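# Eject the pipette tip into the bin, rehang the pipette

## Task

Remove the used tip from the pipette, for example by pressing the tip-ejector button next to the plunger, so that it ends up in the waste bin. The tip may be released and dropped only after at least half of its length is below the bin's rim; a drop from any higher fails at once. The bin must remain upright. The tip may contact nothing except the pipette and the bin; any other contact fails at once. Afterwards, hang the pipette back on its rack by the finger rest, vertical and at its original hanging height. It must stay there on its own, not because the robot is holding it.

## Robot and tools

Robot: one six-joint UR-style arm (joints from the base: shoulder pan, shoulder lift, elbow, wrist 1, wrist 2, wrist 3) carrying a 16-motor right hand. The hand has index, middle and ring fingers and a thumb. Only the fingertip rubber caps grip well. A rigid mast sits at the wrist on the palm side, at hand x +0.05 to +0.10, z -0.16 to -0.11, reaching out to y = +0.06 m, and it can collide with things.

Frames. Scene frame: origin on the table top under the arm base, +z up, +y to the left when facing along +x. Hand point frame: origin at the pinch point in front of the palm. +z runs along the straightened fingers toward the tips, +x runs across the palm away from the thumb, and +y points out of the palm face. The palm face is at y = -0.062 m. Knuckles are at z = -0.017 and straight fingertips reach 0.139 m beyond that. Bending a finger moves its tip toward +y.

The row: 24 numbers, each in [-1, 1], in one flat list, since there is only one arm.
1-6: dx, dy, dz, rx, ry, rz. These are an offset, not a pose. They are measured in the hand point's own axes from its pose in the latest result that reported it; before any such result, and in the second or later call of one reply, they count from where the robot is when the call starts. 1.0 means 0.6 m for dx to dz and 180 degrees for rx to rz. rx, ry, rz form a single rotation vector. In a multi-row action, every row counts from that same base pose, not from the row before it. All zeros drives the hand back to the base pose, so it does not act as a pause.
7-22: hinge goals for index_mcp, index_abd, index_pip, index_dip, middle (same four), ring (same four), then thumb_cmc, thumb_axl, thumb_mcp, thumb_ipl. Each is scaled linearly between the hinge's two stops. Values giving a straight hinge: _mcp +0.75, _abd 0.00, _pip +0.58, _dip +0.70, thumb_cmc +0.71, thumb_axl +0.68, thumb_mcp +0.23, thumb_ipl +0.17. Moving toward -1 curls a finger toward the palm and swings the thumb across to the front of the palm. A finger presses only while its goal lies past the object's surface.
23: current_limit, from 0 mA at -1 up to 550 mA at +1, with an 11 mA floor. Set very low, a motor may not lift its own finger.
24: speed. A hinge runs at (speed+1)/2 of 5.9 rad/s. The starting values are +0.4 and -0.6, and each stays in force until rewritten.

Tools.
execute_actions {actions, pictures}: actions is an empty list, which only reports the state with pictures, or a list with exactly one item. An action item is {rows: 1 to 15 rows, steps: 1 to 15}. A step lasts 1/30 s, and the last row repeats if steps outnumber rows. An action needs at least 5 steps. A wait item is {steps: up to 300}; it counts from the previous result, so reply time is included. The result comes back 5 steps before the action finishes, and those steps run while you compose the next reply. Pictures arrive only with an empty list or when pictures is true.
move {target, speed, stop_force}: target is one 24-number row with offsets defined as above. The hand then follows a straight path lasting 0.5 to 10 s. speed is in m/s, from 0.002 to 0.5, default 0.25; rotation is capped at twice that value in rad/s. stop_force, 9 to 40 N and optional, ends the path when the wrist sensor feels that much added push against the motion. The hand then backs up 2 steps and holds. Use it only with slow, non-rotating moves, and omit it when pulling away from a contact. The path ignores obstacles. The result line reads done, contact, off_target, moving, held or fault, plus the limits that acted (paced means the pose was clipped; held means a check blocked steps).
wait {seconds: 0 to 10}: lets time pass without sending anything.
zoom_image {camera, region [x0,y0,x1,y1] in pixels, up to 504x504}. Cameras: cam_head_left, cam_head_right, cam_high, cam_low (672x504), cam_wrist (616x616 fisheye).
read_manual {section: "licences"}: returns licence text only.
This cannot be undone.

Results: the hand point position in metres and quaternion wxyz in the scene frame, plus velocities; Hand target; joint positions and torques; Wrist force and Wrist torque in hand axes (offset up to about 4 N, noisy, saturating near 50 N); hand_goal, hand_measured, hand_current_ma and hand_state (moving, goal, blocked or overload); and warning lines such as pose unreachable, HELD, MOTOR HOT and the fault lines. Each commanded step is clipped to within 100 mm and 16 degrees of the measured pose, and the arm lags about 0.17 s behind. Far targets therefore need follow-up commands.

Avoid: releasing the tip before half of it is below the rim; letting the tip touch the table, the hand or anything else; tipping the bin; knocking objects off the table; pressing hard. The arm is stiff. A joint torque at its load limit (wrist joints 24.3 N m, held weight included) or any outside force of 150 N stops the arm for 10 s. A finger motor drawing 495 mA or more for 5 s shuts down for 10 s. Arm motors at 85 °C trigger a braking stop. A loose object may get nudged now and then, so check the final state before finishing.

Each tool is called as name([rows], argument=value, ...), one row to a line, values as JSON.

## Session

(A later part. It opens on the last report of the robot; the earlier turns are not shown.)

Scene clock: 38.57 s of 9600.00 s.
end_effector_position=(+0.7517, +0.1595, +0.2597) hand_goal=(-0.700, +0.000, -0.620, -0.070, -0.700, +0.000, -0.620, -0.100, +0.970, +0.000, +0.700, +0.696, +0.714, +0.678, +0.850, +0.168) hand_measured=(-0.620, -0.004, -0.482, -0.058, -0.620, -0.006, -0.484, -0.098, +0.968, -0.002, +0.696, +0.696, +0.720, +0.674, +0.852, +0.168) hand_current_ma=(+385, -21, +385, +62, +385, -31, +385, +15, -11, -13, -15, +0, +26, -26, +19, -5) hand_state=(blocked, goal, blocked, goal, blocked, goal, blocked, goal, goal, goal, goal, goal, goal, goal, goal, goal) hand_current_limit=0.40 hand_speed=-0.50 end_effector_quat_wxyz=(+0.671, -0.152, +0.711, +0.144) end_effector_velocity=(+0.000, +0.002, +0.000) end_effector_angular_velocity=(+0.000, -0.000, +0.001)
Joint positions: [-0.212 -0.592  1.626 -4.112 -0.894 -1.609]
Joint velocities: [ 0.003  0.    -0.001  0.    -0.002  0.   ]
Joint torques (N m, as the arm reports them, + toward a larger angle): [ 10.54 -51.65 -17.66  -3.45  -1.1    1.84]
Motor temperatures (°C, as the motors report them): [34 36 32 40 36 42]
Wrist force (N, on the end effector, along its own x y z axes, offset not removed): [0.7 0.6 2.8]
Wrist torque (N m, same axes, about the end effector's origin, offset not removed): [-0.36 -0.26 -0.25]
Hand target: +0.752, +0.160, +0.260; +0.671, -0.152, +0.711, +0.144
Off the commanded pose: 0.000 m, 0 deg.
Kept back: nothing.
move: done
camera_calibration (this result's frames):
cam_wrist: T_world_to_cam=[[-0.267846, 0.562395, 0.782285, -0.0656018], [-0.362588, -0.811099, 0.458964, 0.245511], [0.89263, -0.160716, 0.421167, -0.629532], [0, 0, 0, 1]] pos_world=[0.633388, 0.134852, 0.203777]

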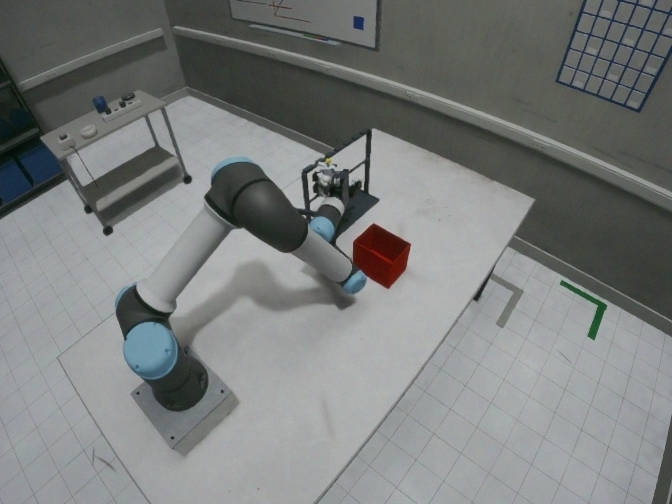

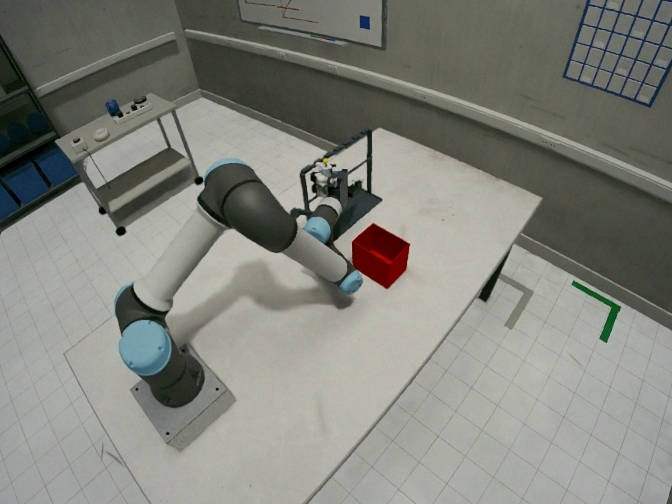

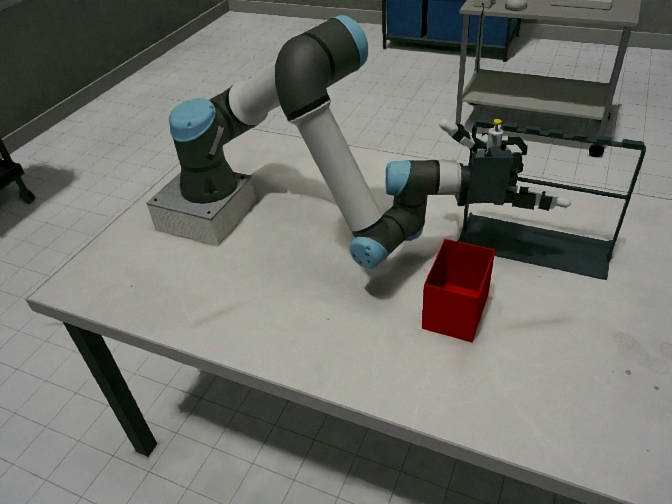

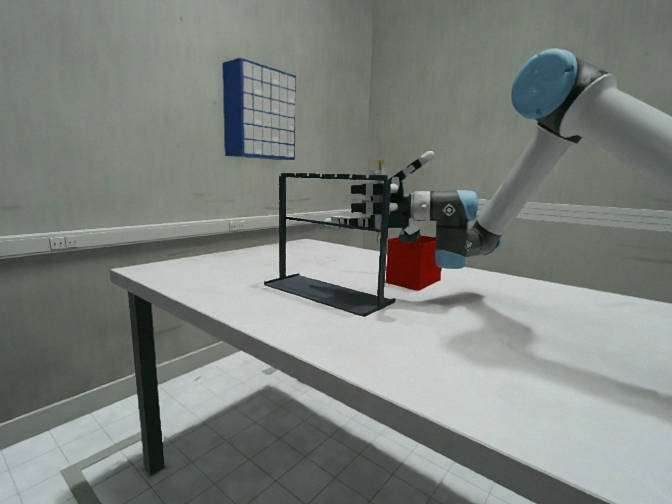

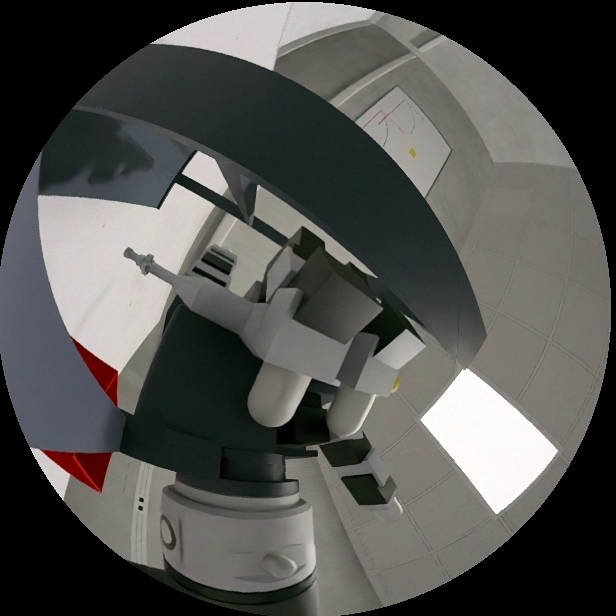

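move(target=[-0.0037,0.0487,0.0217,0,0,0, -0.70,0,-0.62,-0.07, -0.70,0,-0.62,-0.1, 0.97,0,0.7,0.696, 0.714,0.678,0.85,0.168, 0.4,-0.5], speed=0.025)

zoom_image(camera="cam_low", region=[320, 150, 440, 280])

zoom_image(camera="cam_high", region=[460, 105, 530, 175])

zoom_image(camera="cam_head_left", region=[295, 145, 355, 205])

zoom_image(camera="cam_low", region=[350, 155, 400, 205])

Scene clock: 40.67 s of 9600.00 s.
end_effector_position=(+0.7518, +0.1913, +0.2612) hand_goal=(-0.700, +0.000, -0.620, -0.070, -0.700, +0.000, -0.620, -0.100, +0.970, +0.000, +0.700, +0.696, +0.714, +0.678, +0.850, +0.168) hand_measured=(-0.620, -0.004, -0.482, -0.058, -0.620, -0.006, -0.484, -0.098, +0.968, -0.002, +0.696, +0.696, +0.720, +0.674, +0.852, +0.168) hand_current_ma=(+385, -21, +385, +62, +385, -31, +385, +15, -11, -13, -15, +0, +26, -26, +19, -5) hand_state=(blocked, goal, blocked, goal, blocked, goal, blocked, goal, goal, goal, goal, goal, goal, goal, goal, goal) hand_current_limit=0.40 hand_speed=-0.50 end_effector_quat_wxyz=(+0.671, -0.152, +0.711, +0.144) end_effector_velocity=(+0.000, +0.002, -0.000) end_effector_angular_velocity=(+0.000, +0.001, +0.000)
Joint positions: [-0.157 -0.595  1.626 -4.112 -0.95  -1.605]
Joint velocities: [ 0.004  0.    -0.     0.001 -0.004  0.   ]
Joint torques (N m, as the arm reports them, + toward a larger angle): [ 11.54 -60.3  -20.16  -0.02  -1.46   1.58]
Motor temperatures (°C, as the motors report them): [34 36 32 40 36 42]
Wrist force (N, on the end effector, along its own x y z axes, offset not removed): [3.2 -1.4 4.3]
Wrist torque (N m, same axes, about the end effector's origin, offset not removed): [-0.64 -0.69 0.11]
Hand target: +0.752, +0.192, +0.261; +0.671, -0.152, +0.711, +0.144
Off the commanded pose: 0.000 m, 0 deg.
Kept back: nothing.
move: done
camera_calibration (this result's frames):
cam_wrist: T_world_to_cam=[[-0.267824, 0.562483, 0.78223, -0.0845969], [-0.362564, -0.81105, 0.45907, 0.270636], [0.892646, -0.160659, 0.421155, -0.625081], [0, 0, 0, 1]] pos_world=[0.633442, 0.166659, 0.205189]

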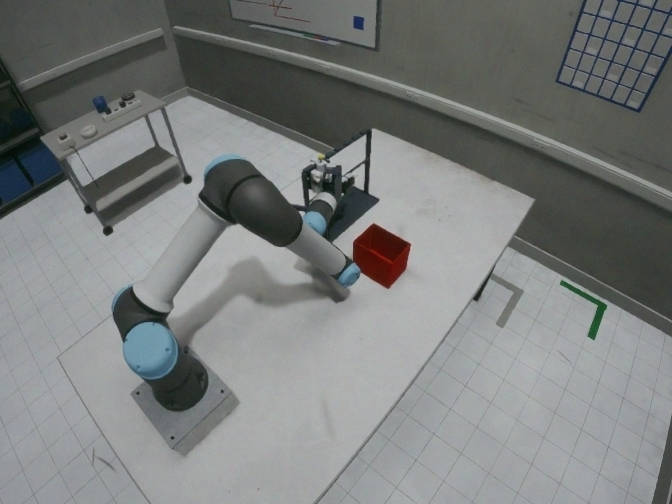

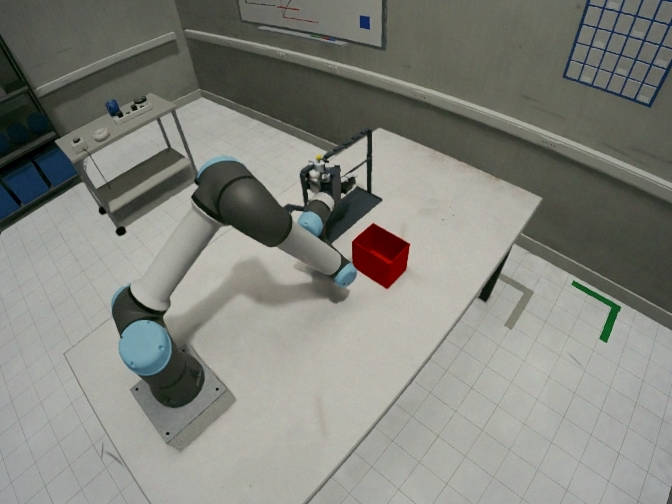

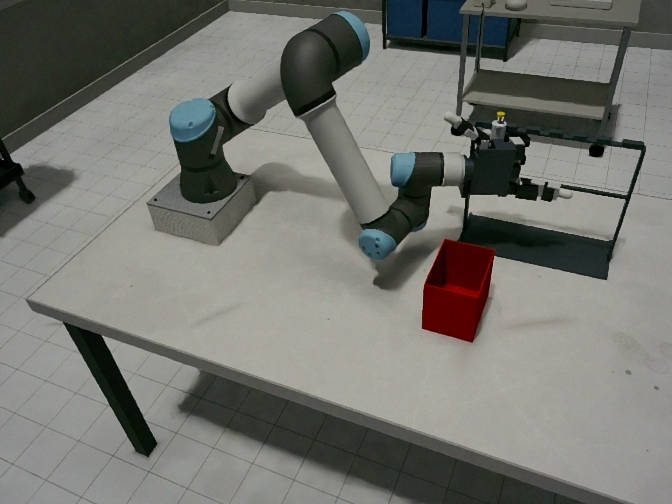

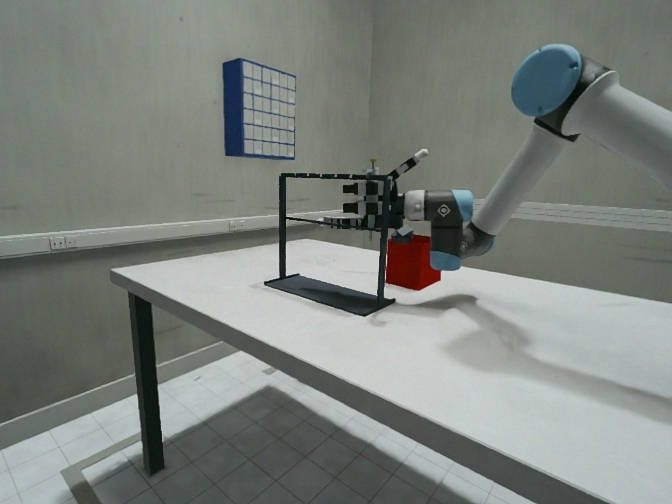

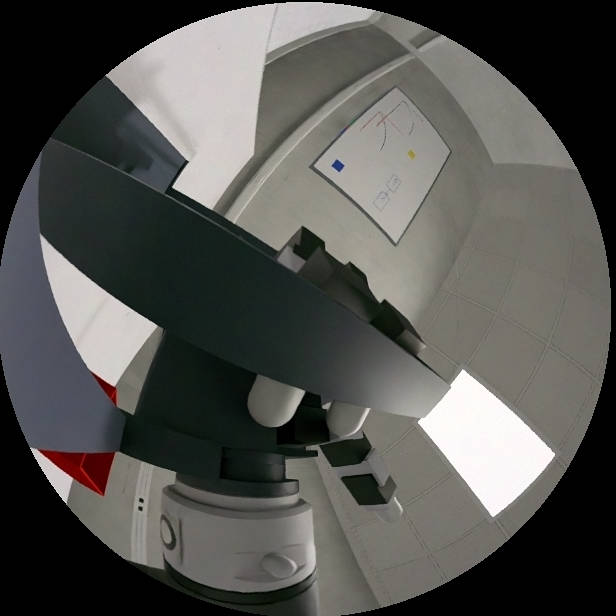

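Region (320, 150, 440, 280) of cam_low's 672x504 image, scaled by 3.877, with more detail than that image has; it fills the left 465 columns of this view, and the rest is white.

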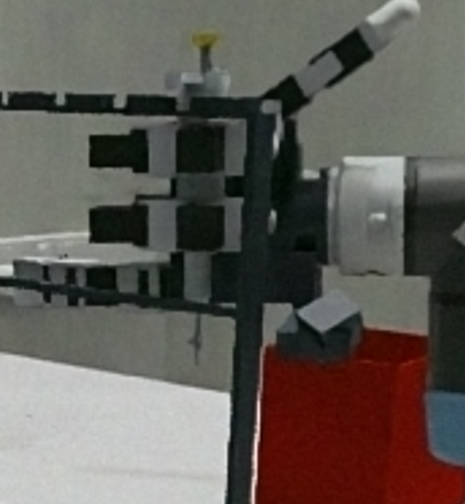

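Region (460, 105, 530, 175) of cam_high's 672x504 image, scaled by 7.200, with more detail than that image has.

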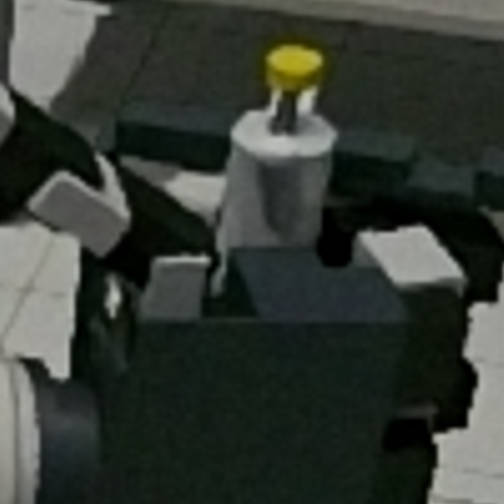

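Region (295, 145, 355, 205) of cam_head_left's 672x504 image, scaled by 8.400, with more detail than that image has.

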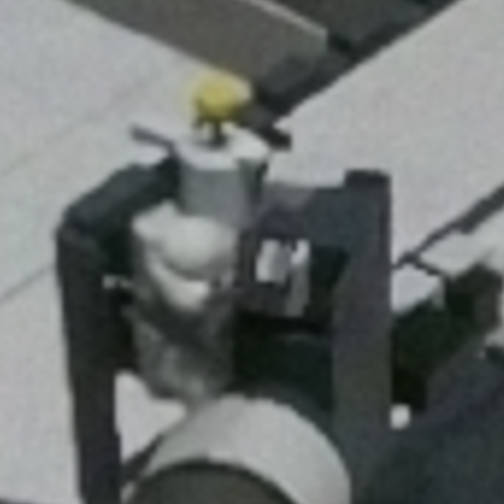

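Region (350, 155, 400, 205) of cam_low's 672x504 image, scaled by 10.080, with more detail than that image has.

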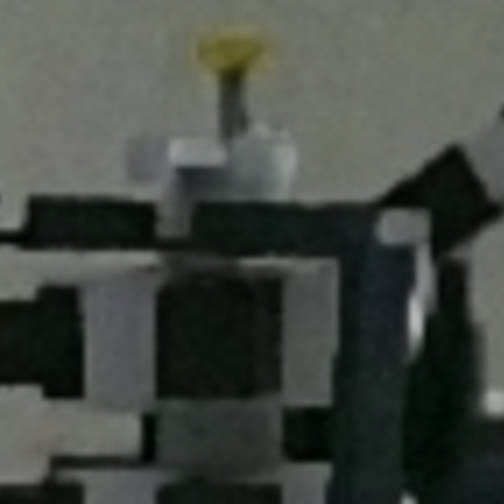

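move(target=[0.0225,0,0.0013,0,0,0, -0.70,0,-0.62,-0.07, -0.70,0,-0.62,-0.1, 0.97,0,0.7,0.696, 0.714,0.678,0.85,0.168, 0.4,-0.5], speed=0.01, stop_force=9)

zoom_image(camera="cam_low", region=[350, 155, 400, 205])

zoom_image(camera="cam_high", region=[460, 105, 530, 175])

zoom_image(camera="cam_head_left", region=[295, 145, 355, 205])

Scene clock: 42.93 s of 9600.00 s.
end_effector_position=(+0.7518, +0.1913, +0.2478) hand_goal=(-0.700, +0.000, -0.620, -0.070, -0.700, +0.000, -0.620, -0.100, +0.970, +0.000, +0.700, +0.696, +0.714, +0.678, +0.850, +0.168) hand_measured=(-0.620, -0.004, -0.482, -0.058, -0.620, -0.006, -0.484, -0.098, +0.968, -0.002, +0.696, +0.696, +0.720, +0.674, +0.852, +0.168) hand_current_ma=(+385, -21, +385, +62, +385, -31, +385, +15, -11, -13, -15, +0, +26, -26, +19, -5) hand_state=(blocked, goal, blocked, goal, blocked, goal, blocked, goal, goal, goal, goal, goal, goal, goal, goal, goal) hand_current_limit=0.40 hand_speed=-0.50 end_effector_quat_wxyz=(+0.671, -0.152, +0.711, +0.144) end_effector_velocity=(+0.000, +0.000, -0.002) end_effector_angular_velocity=(+0.000, +0.001, +0.000)
Joint positions: [-0.157 -0.567  1.617 -4.13  -0.95  -1.605]
Joint velocities: [ 0.     0.004 -0.002 -0.001  0.    -0.   ]
Joint torques (N m, as the arm reports them, + toward a larger angle): [-12.58 -43.8  -19.14  -3.53   1.51  -1.51]
Motor temperatures (°C, as the motors report them): [34 36 32 40 36 42]
Wrist force (N, on the end effector, along its own x y z axes, offset not removed): [-1.5 -3.9 -2.0]
Wrist torque (N m, same axes, about the end effector's origin, offset not removed): [-0.36 0.17 -0.50]
Hand target: +0.752, +0.191, +0.248; +0.671, -0.152, +0.711, +0.144
Off the commanded pose: 0.000 m, 0 deg.
Kept back: nothing.
move: done
camera_calibration (this result's frames):
cam_wrist: T_world_to_cam=[[-0.267816, 0.562487, 0.78223, -0.0741596], [-0.36256, -0.811047, 0.459077, 0.276759], [0.89265, -0.160657, 0.421147, -0.619473], [0, 0, 0, 1]] pos_world=[0.633454, 0.166655, 0.191846]

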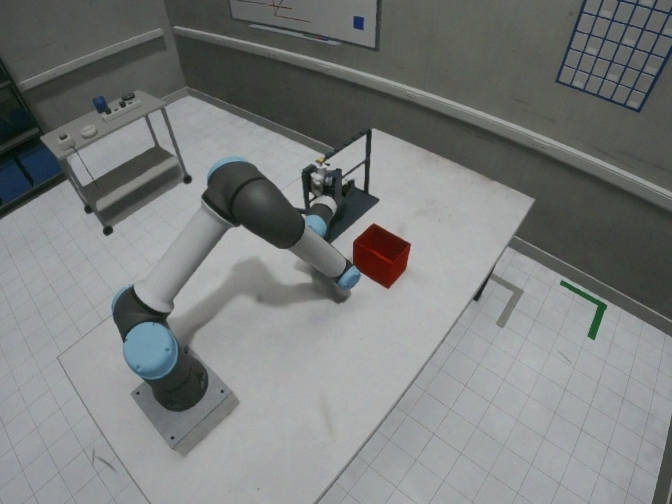

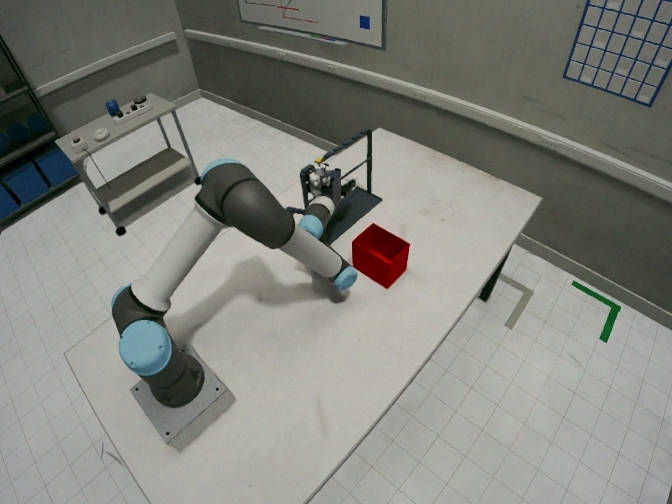

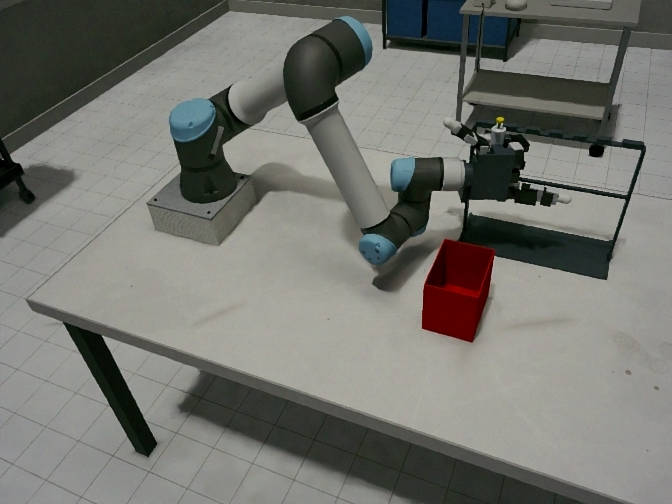

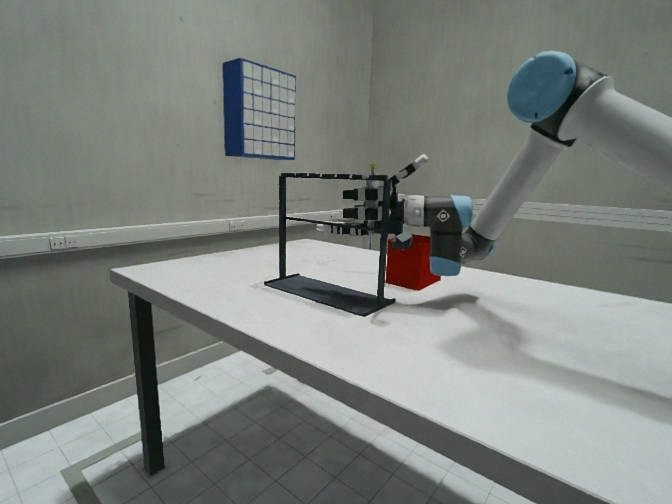

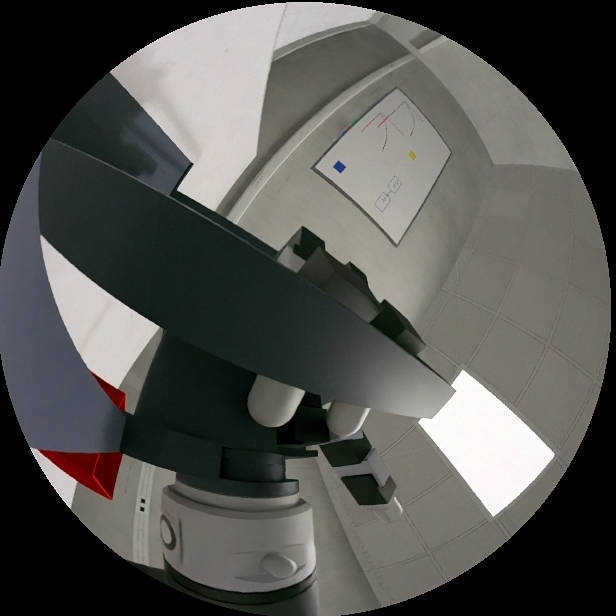

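Region (350, 155, 400, 205) of cam_low's 672x504 image, scaled by 10.080, with more detail than that image has.

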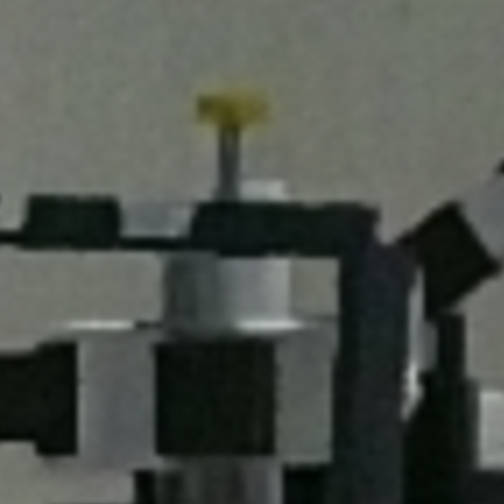

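Region (460, 105, 530, 175) of cam_high's 672x504 image, scaled by 7.200, with more detail than that image has.

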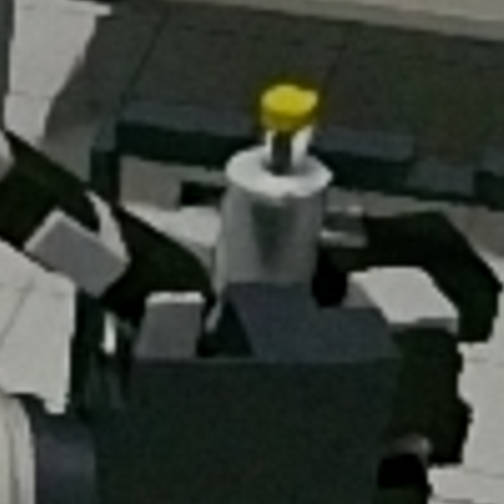

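Region (295, 145, 355, 205) of cam_head_left's 672x504 image, scaled by 8.400, with more detail than that image has.

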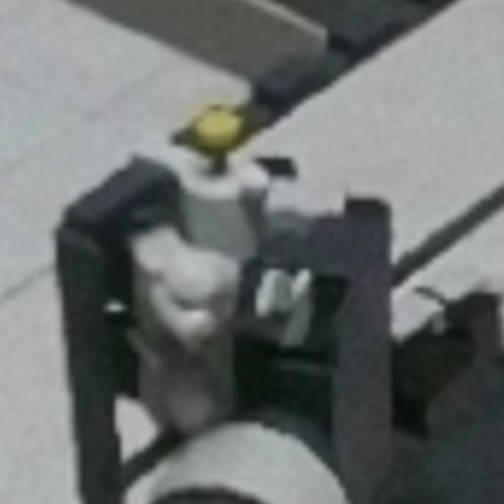

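move(target=[0.0033,0,0.0002,0,0,0, -0.70,0,-0.62,-0.07, -0.70,0,-0.62,-0.1, 0.97,0,0.7,0.696, 0.714,0.678,0.85,0.168, 0.4,-0.5], speed=0.004)

zoom_image(camera="cam_low", region=[350, 155, 400, 205])

Scene clock: 43.97 s of 9600.00 s.
end_effector_position=(+0.7518, +0.1913, +0.2459) hand_goal=(-0.700, +0.000, -0.620, -0.070, -0.700, +0.000, -0.620, -0.100, +0.970, +0.000, +0.700, +0.696, +0.714, +0.678, +0.850, +0.168) hand_measured=(-0.620, -0.004, -0.482, -0.058, -0.620, -0.006, -0.484, -0.098, +0.968, -0.002, +0.696, +0.696, +0.720, +0.674, +0.852, +0.168) hand_current_ma=(+385, -21, +385, +62, +385, -31, +385, +15, -11, -13, -15, +0, +26, -26, +19, -5) hand_state=(blocked, goal, blocked, goal, blocked, goal, blocked, goal, goal, goal, goal, goal, goal, goal, goal, goal) hand_current_limit=0.40 hand_speed=-0.50 end_effector_quat_wxyz=(+0.671, -0.152, +0.711, +0.144) end_effector_velocity=(+0.000, +0.000, -0.001) end_effector_angular_velocity=(+0.000, +0.002, -0.001)
Joint positions: [-0.157 -0.563  1.616 -4.133 -0.95  -1.605]
Joint velocities: [ 0.001  0.001  0.001 -0.    -0.002  0.   ]
Joint torques (N m, as the arm reports them, + toward a larger angle): [ -6.82 -43.16 -19.35  -3.58   0.55  -1.46]
Motor temperatures (°C, as the motors report them): [34 36 32 40 36 42]
Wrist force (N, on the end effector, along its own x y z axes, offset not removed): [-2.9 -1.1 0.3]
Wrist torque (N m, same axes, about the end effector's origin, offset not removed): [-0.17 0.40 -0.71]
Hand target: +0.752, +0.191, +0.246; +0.671, -0.152, +0.711, +0.144
Off the commanded pose: 0.000 m, 0 deg.
Kept back: nothing.
move: done
camera_calibration (this result's frames):
cam_wrist: T_world_to_cam=[[-0.267814, 0.562486, 0.782231, -0.0726501], [-0.362558, -0.811048, 0.459078, 0.277629], [0.892652, -0.160657, 0.421144, -0.618674], [0, 0, 0, 1]] pos_world=[0.633461, 0.166641, 0.189927]

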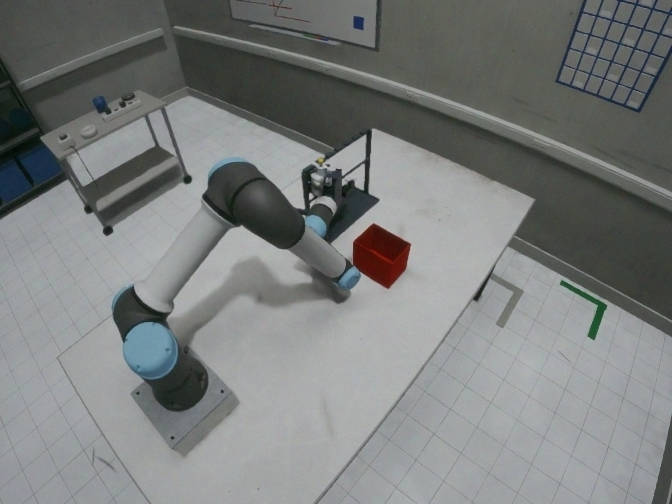

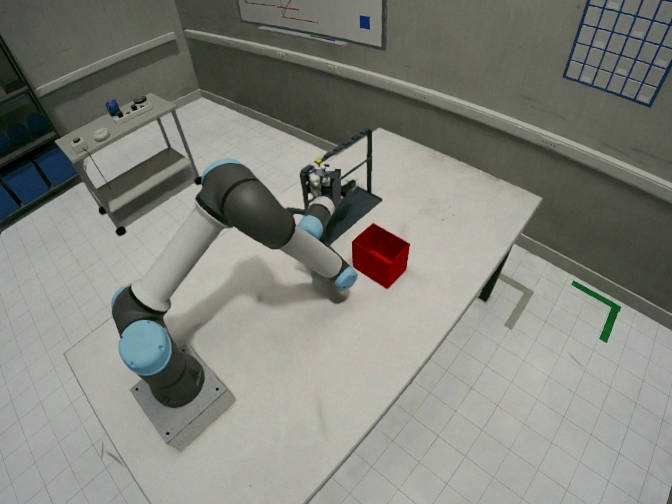

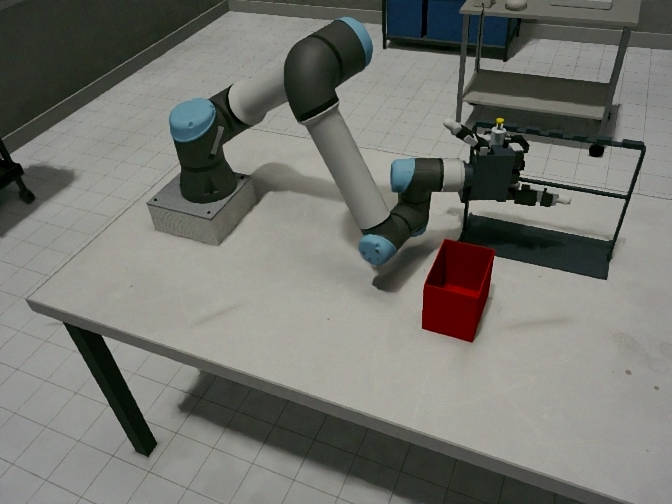

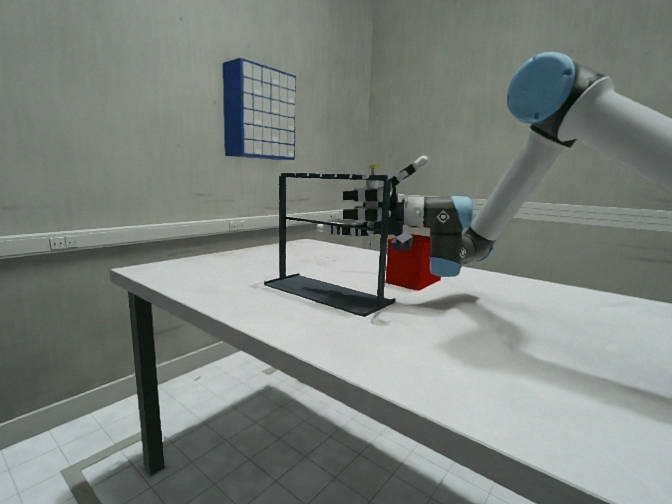

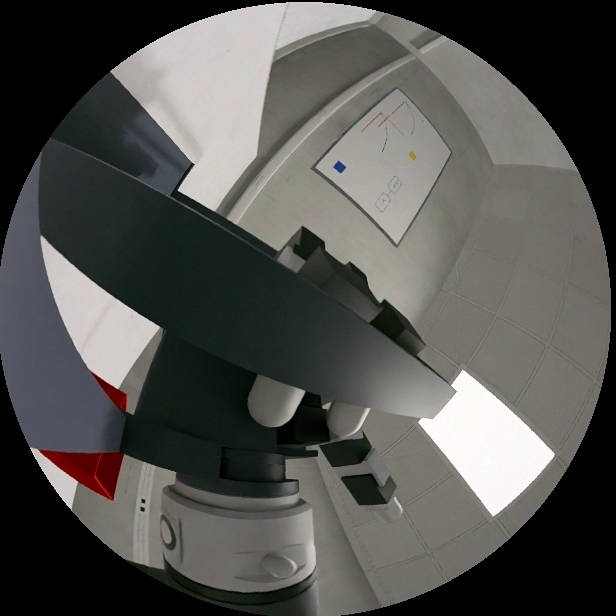

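Region (350, 155, 400, 205) of cam_low's 672x504 image, scaled by 10.080, with more detail than that image has.

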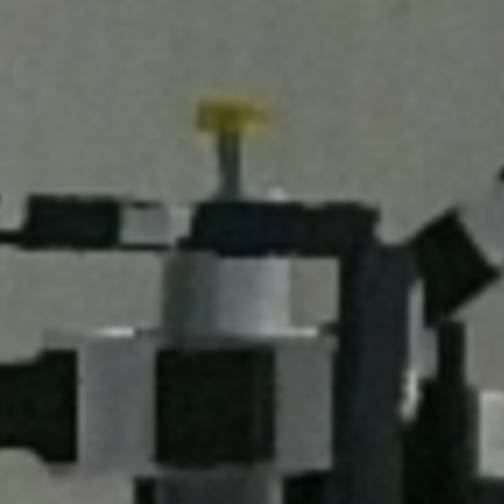

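move(target=[0,0,0,0,0,0, -0.60,0,-0.42,-0.07, -0.60,0,-0.42,-0.1, 0.97,0,0.7,0.696, 0.714,0.678,0.85,0.168, 0.4,-0.85], speed=0.01)

move(target=[0,0,0,0,0,0, 0.5,0,-0.42,-0.07, 0.5,0,-0.42,-0.1, 0.97,0,0.7,0.696, 0.714,0.678,0.85,0.168, 0.4,-0.6], speed=0.01)

zoom_image(camera="cam_low", region=[320, 150, 440, 280])

zoom_image(camera="cam_head_left", region=[290, 140, 380, 230])

Scene clock: 44.97 s of 9600.00 s.
end_effector_position=(+0.7518, +0.1913, +0.2459) hand_goal=(-0.600, +0.000, -0.420, -0.070, -0.600, +0.000, -0.420, -0.100, +0.970, +0.000, +0.700, +0.696, +0.714, +0.678, +0.850, +0.168) hand_measured=(-0.602, -0.004, -0.424, -0.066, -0.600, -0.006, -0.422, -0.098, +0.968, -0.002, +0.696, +0.696, +0.718, +0.676, +0.852, +0.168) hand_current_ma=(-11, -22, -16, +15, +3, -31, -12, +15, -11, -13, -15, +0, +21, -16, +19, -5) hand_state=(goal, goal, goal, goal, goal, goal, goal, goal, goal, goal, goal, goal, goal, goal, goal, goal) hand_current_limit=0.40 hand_speed=-0.85 end_effector_quat_wxyz=(+0.671, -0.152, +0.711, +0.144) end_effector_velocity=(-0.000, +0.000, +0.000) end_effector_angular_velocity=(-0.000, -0.001, +0.003)
Joint positions: [-0.157 -0.563  1.616 -4.133 -0.95  -1.605]
Joint velocities: [ 0.    -0.    -0.001  0.     0.003 -0.   ]
Joint torques (N m, as the arm reports them, + toward a larger angle): [ -4.77 -58.55 -14.57   0.07   0.36  -1.41]
Motor temperatures (°C, as the motors report them): [34 36 32 40 36 42]
Wrist force (N, on the end effector, along its own x y z axes, offset not removed): [-3.2 -2.0 4.5]
Wrist torque (N m, same axes, about the end effector's origin, offset not removed): [-0.86 0.01 -0.80]
Hand target: +0.752, +0.191, +0.246; +0.671, -0.152, +0.711, +0.144
Off the commanded pose: 0.000 m, 0 deg.
Kept back: nothing.
move: done
camera_calibration (this result's frames):
cam_wrist: T_world_to_cam=[[-0.26784, 0.562491, 0.782218, -0.0726008], [-0.362573, -0.811045, 0.459071, 0.277657], [0.892638, -0.160654, 0.421175, -0.618659], [0, 0, 0, 1]] pos_world=[0.633464, 0.16664, 0.189889]

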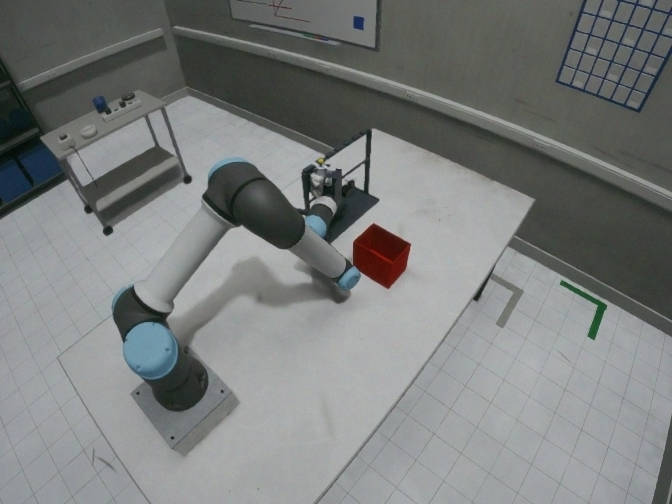

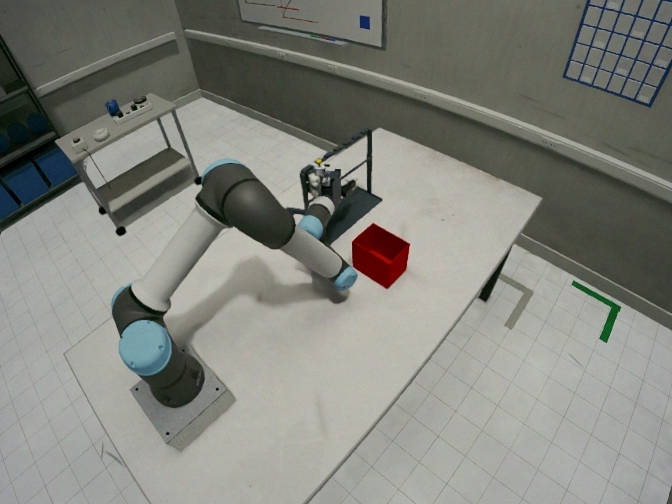

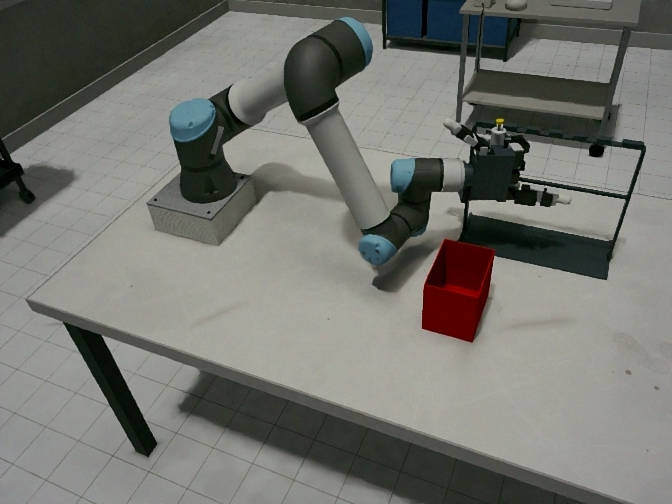

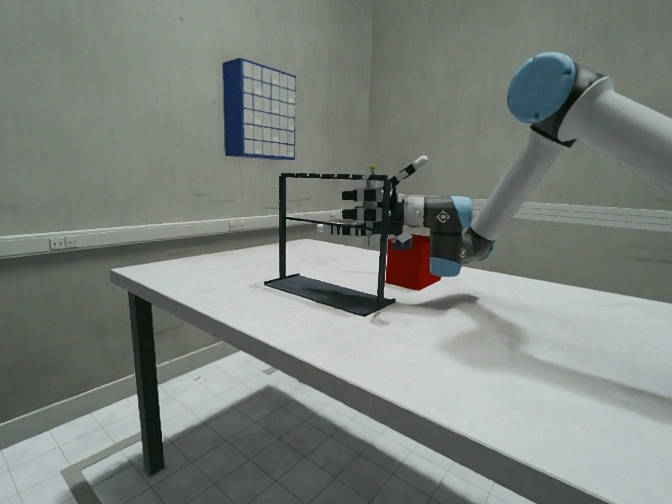

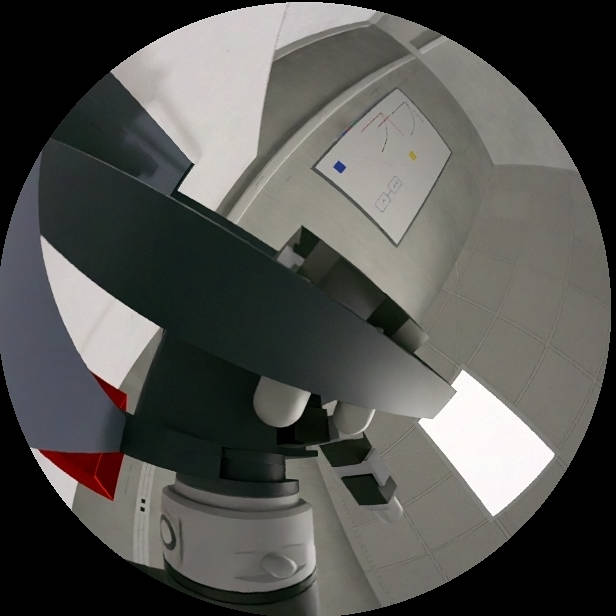

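Scene clock: 46.43 s of 9600.00 s.
end_effector_position=(+0.7518, +0.1913, +0.2459) hand_goal=(+0.500, +0.000, -0.420, -0.070, +0.500, +0.000, -0.420, -0.100, +0.970, +0.000, +0.700, +0.696, +0.714, +0.678, +0.850, +0.168) hand_measured=(+0.498, -0.004, -0.422, -0.066, +0.498, -0.006, -0.422, -0.098, +0.968, -0.002, +0.696, +0.696, +0.718, +0.676, +0.852, +0.168) hand_current_ma=(-13, -22, -14, +15, -12, -31, -12, +15, -11, -13, -15, +0, +21, -16, +19, -5) hand_state=(goal, goal, goal, goal, goal, goal, goal, goal, goal, goal, goal, goal, goal, goal, goal, goal) hand_current_limit=0.40 hand_speed=-0.60 end_effector_quat_wxyz=(+0.671, -0.152, +0.711, +0.144) end_effector_velocity=(-0.000, +0.000, -0.000) end_effector_angular_velocity=(+0.000, +0.001, +0.002)
Joint positions: [-0.157 -0.563  1.616 -4.133 -0.95  -1.605]
Joint velocities: [-0.     0.     0.001  0.     0.002 -0.   ]
Joint torques (N m, as the arm reports them, + toward a larger angle): [ -4.43 -48.64 -14.27  -3.8    0.26  -1.54]
Motor temperatures (°C, as the motors report them): [34 36 32 40 36 42]
Wrist force (N, on the end effector, along its own x y z axes, offset not removed): [-1.8 -1.1 -1.8]
Wrist torque (N m, same axes, about the end effector's origin, offset not removed): [-0.09 0.24 -0.62]
Hand target: +0.752, +0.191, +0.246; +0.671, -0.152, +0.711, +0.144
Off the commanded pose: 0.000 m, 0 deg.
Kept back: nothing.
move: done
camera_calibration (this result's frames):
cam_wrist: T_world_to_cam=[[-0.267857, 0.562494, 0.78221, -0.0725985], [-0.362583, -0.811043, 0.459067, 0.277659], [0.892629, -0.160652, 0.421194, -0.618664], [0, 0, 0, 1]] pos_world=[0.633466, 0.16664, 0.189901]

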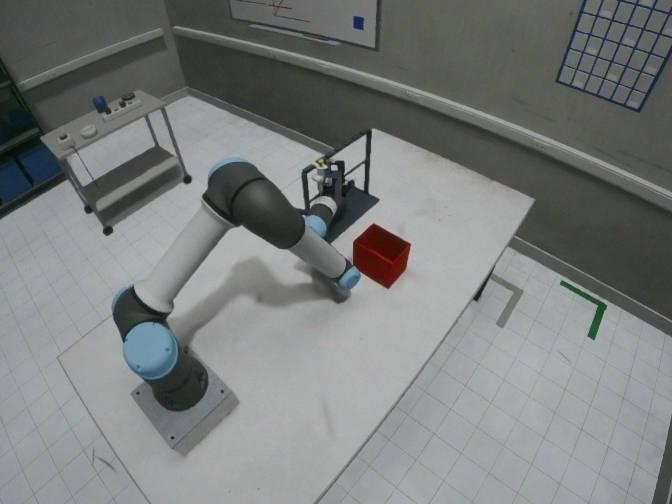

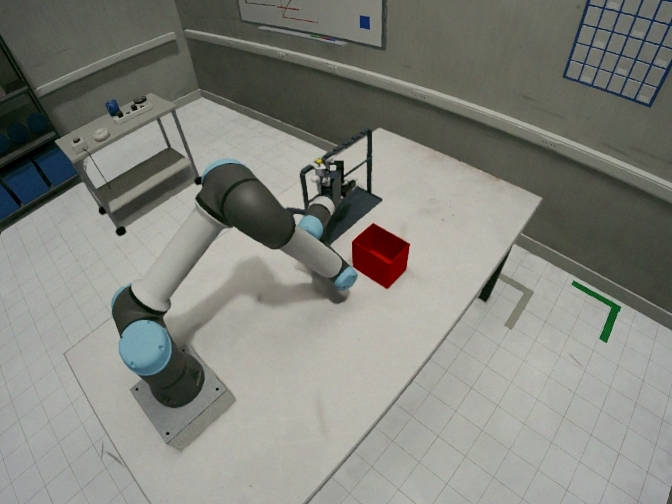

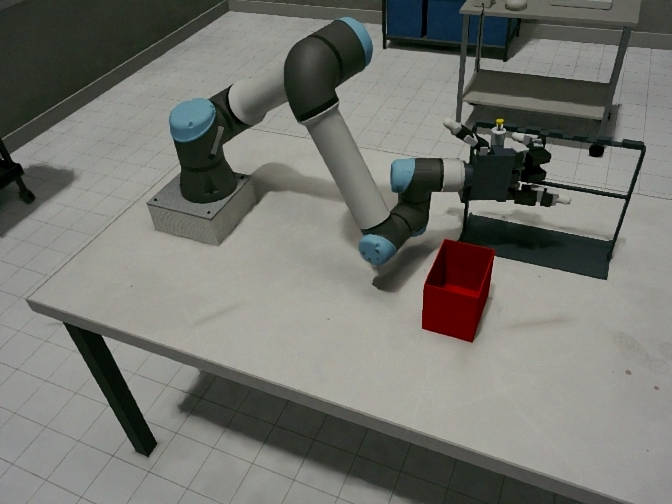

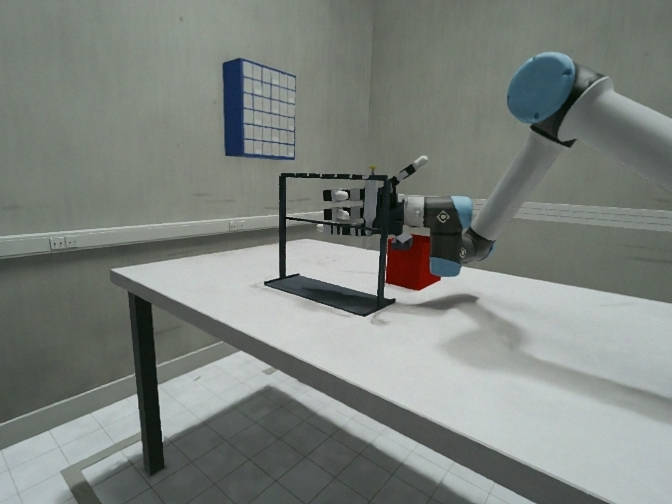

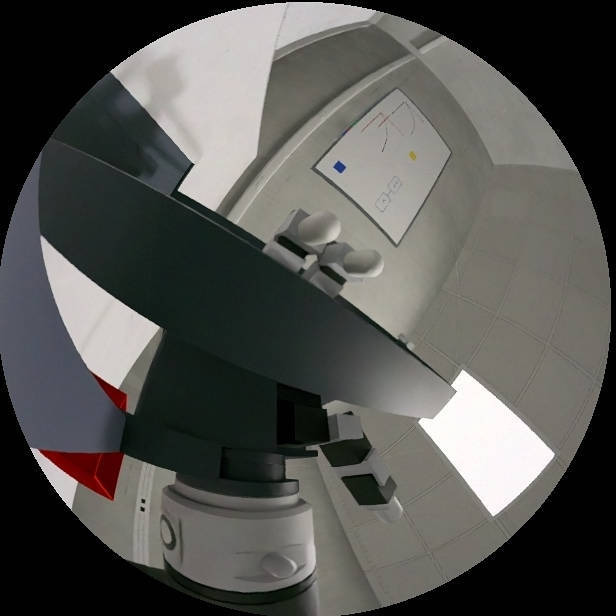

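Region (320, 150, 440, 280) of cam_low's 672x504 image, scaled by 3.877, with more detail than that image has; it fills the left 465 columns of this view, and the rest is white.

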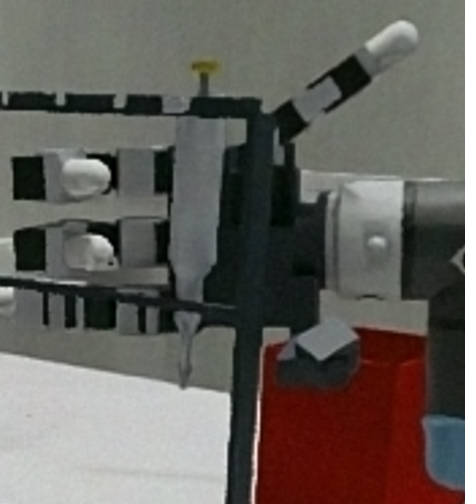

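Region (290, 140, 380, 230) of cam_head_left's 672x504 image, scaled by 5.600, with more detail than that image has.

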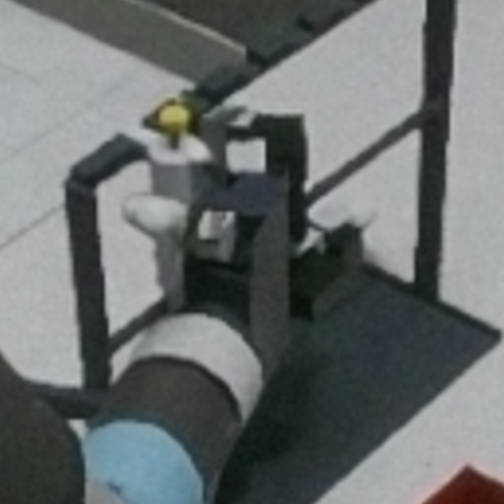

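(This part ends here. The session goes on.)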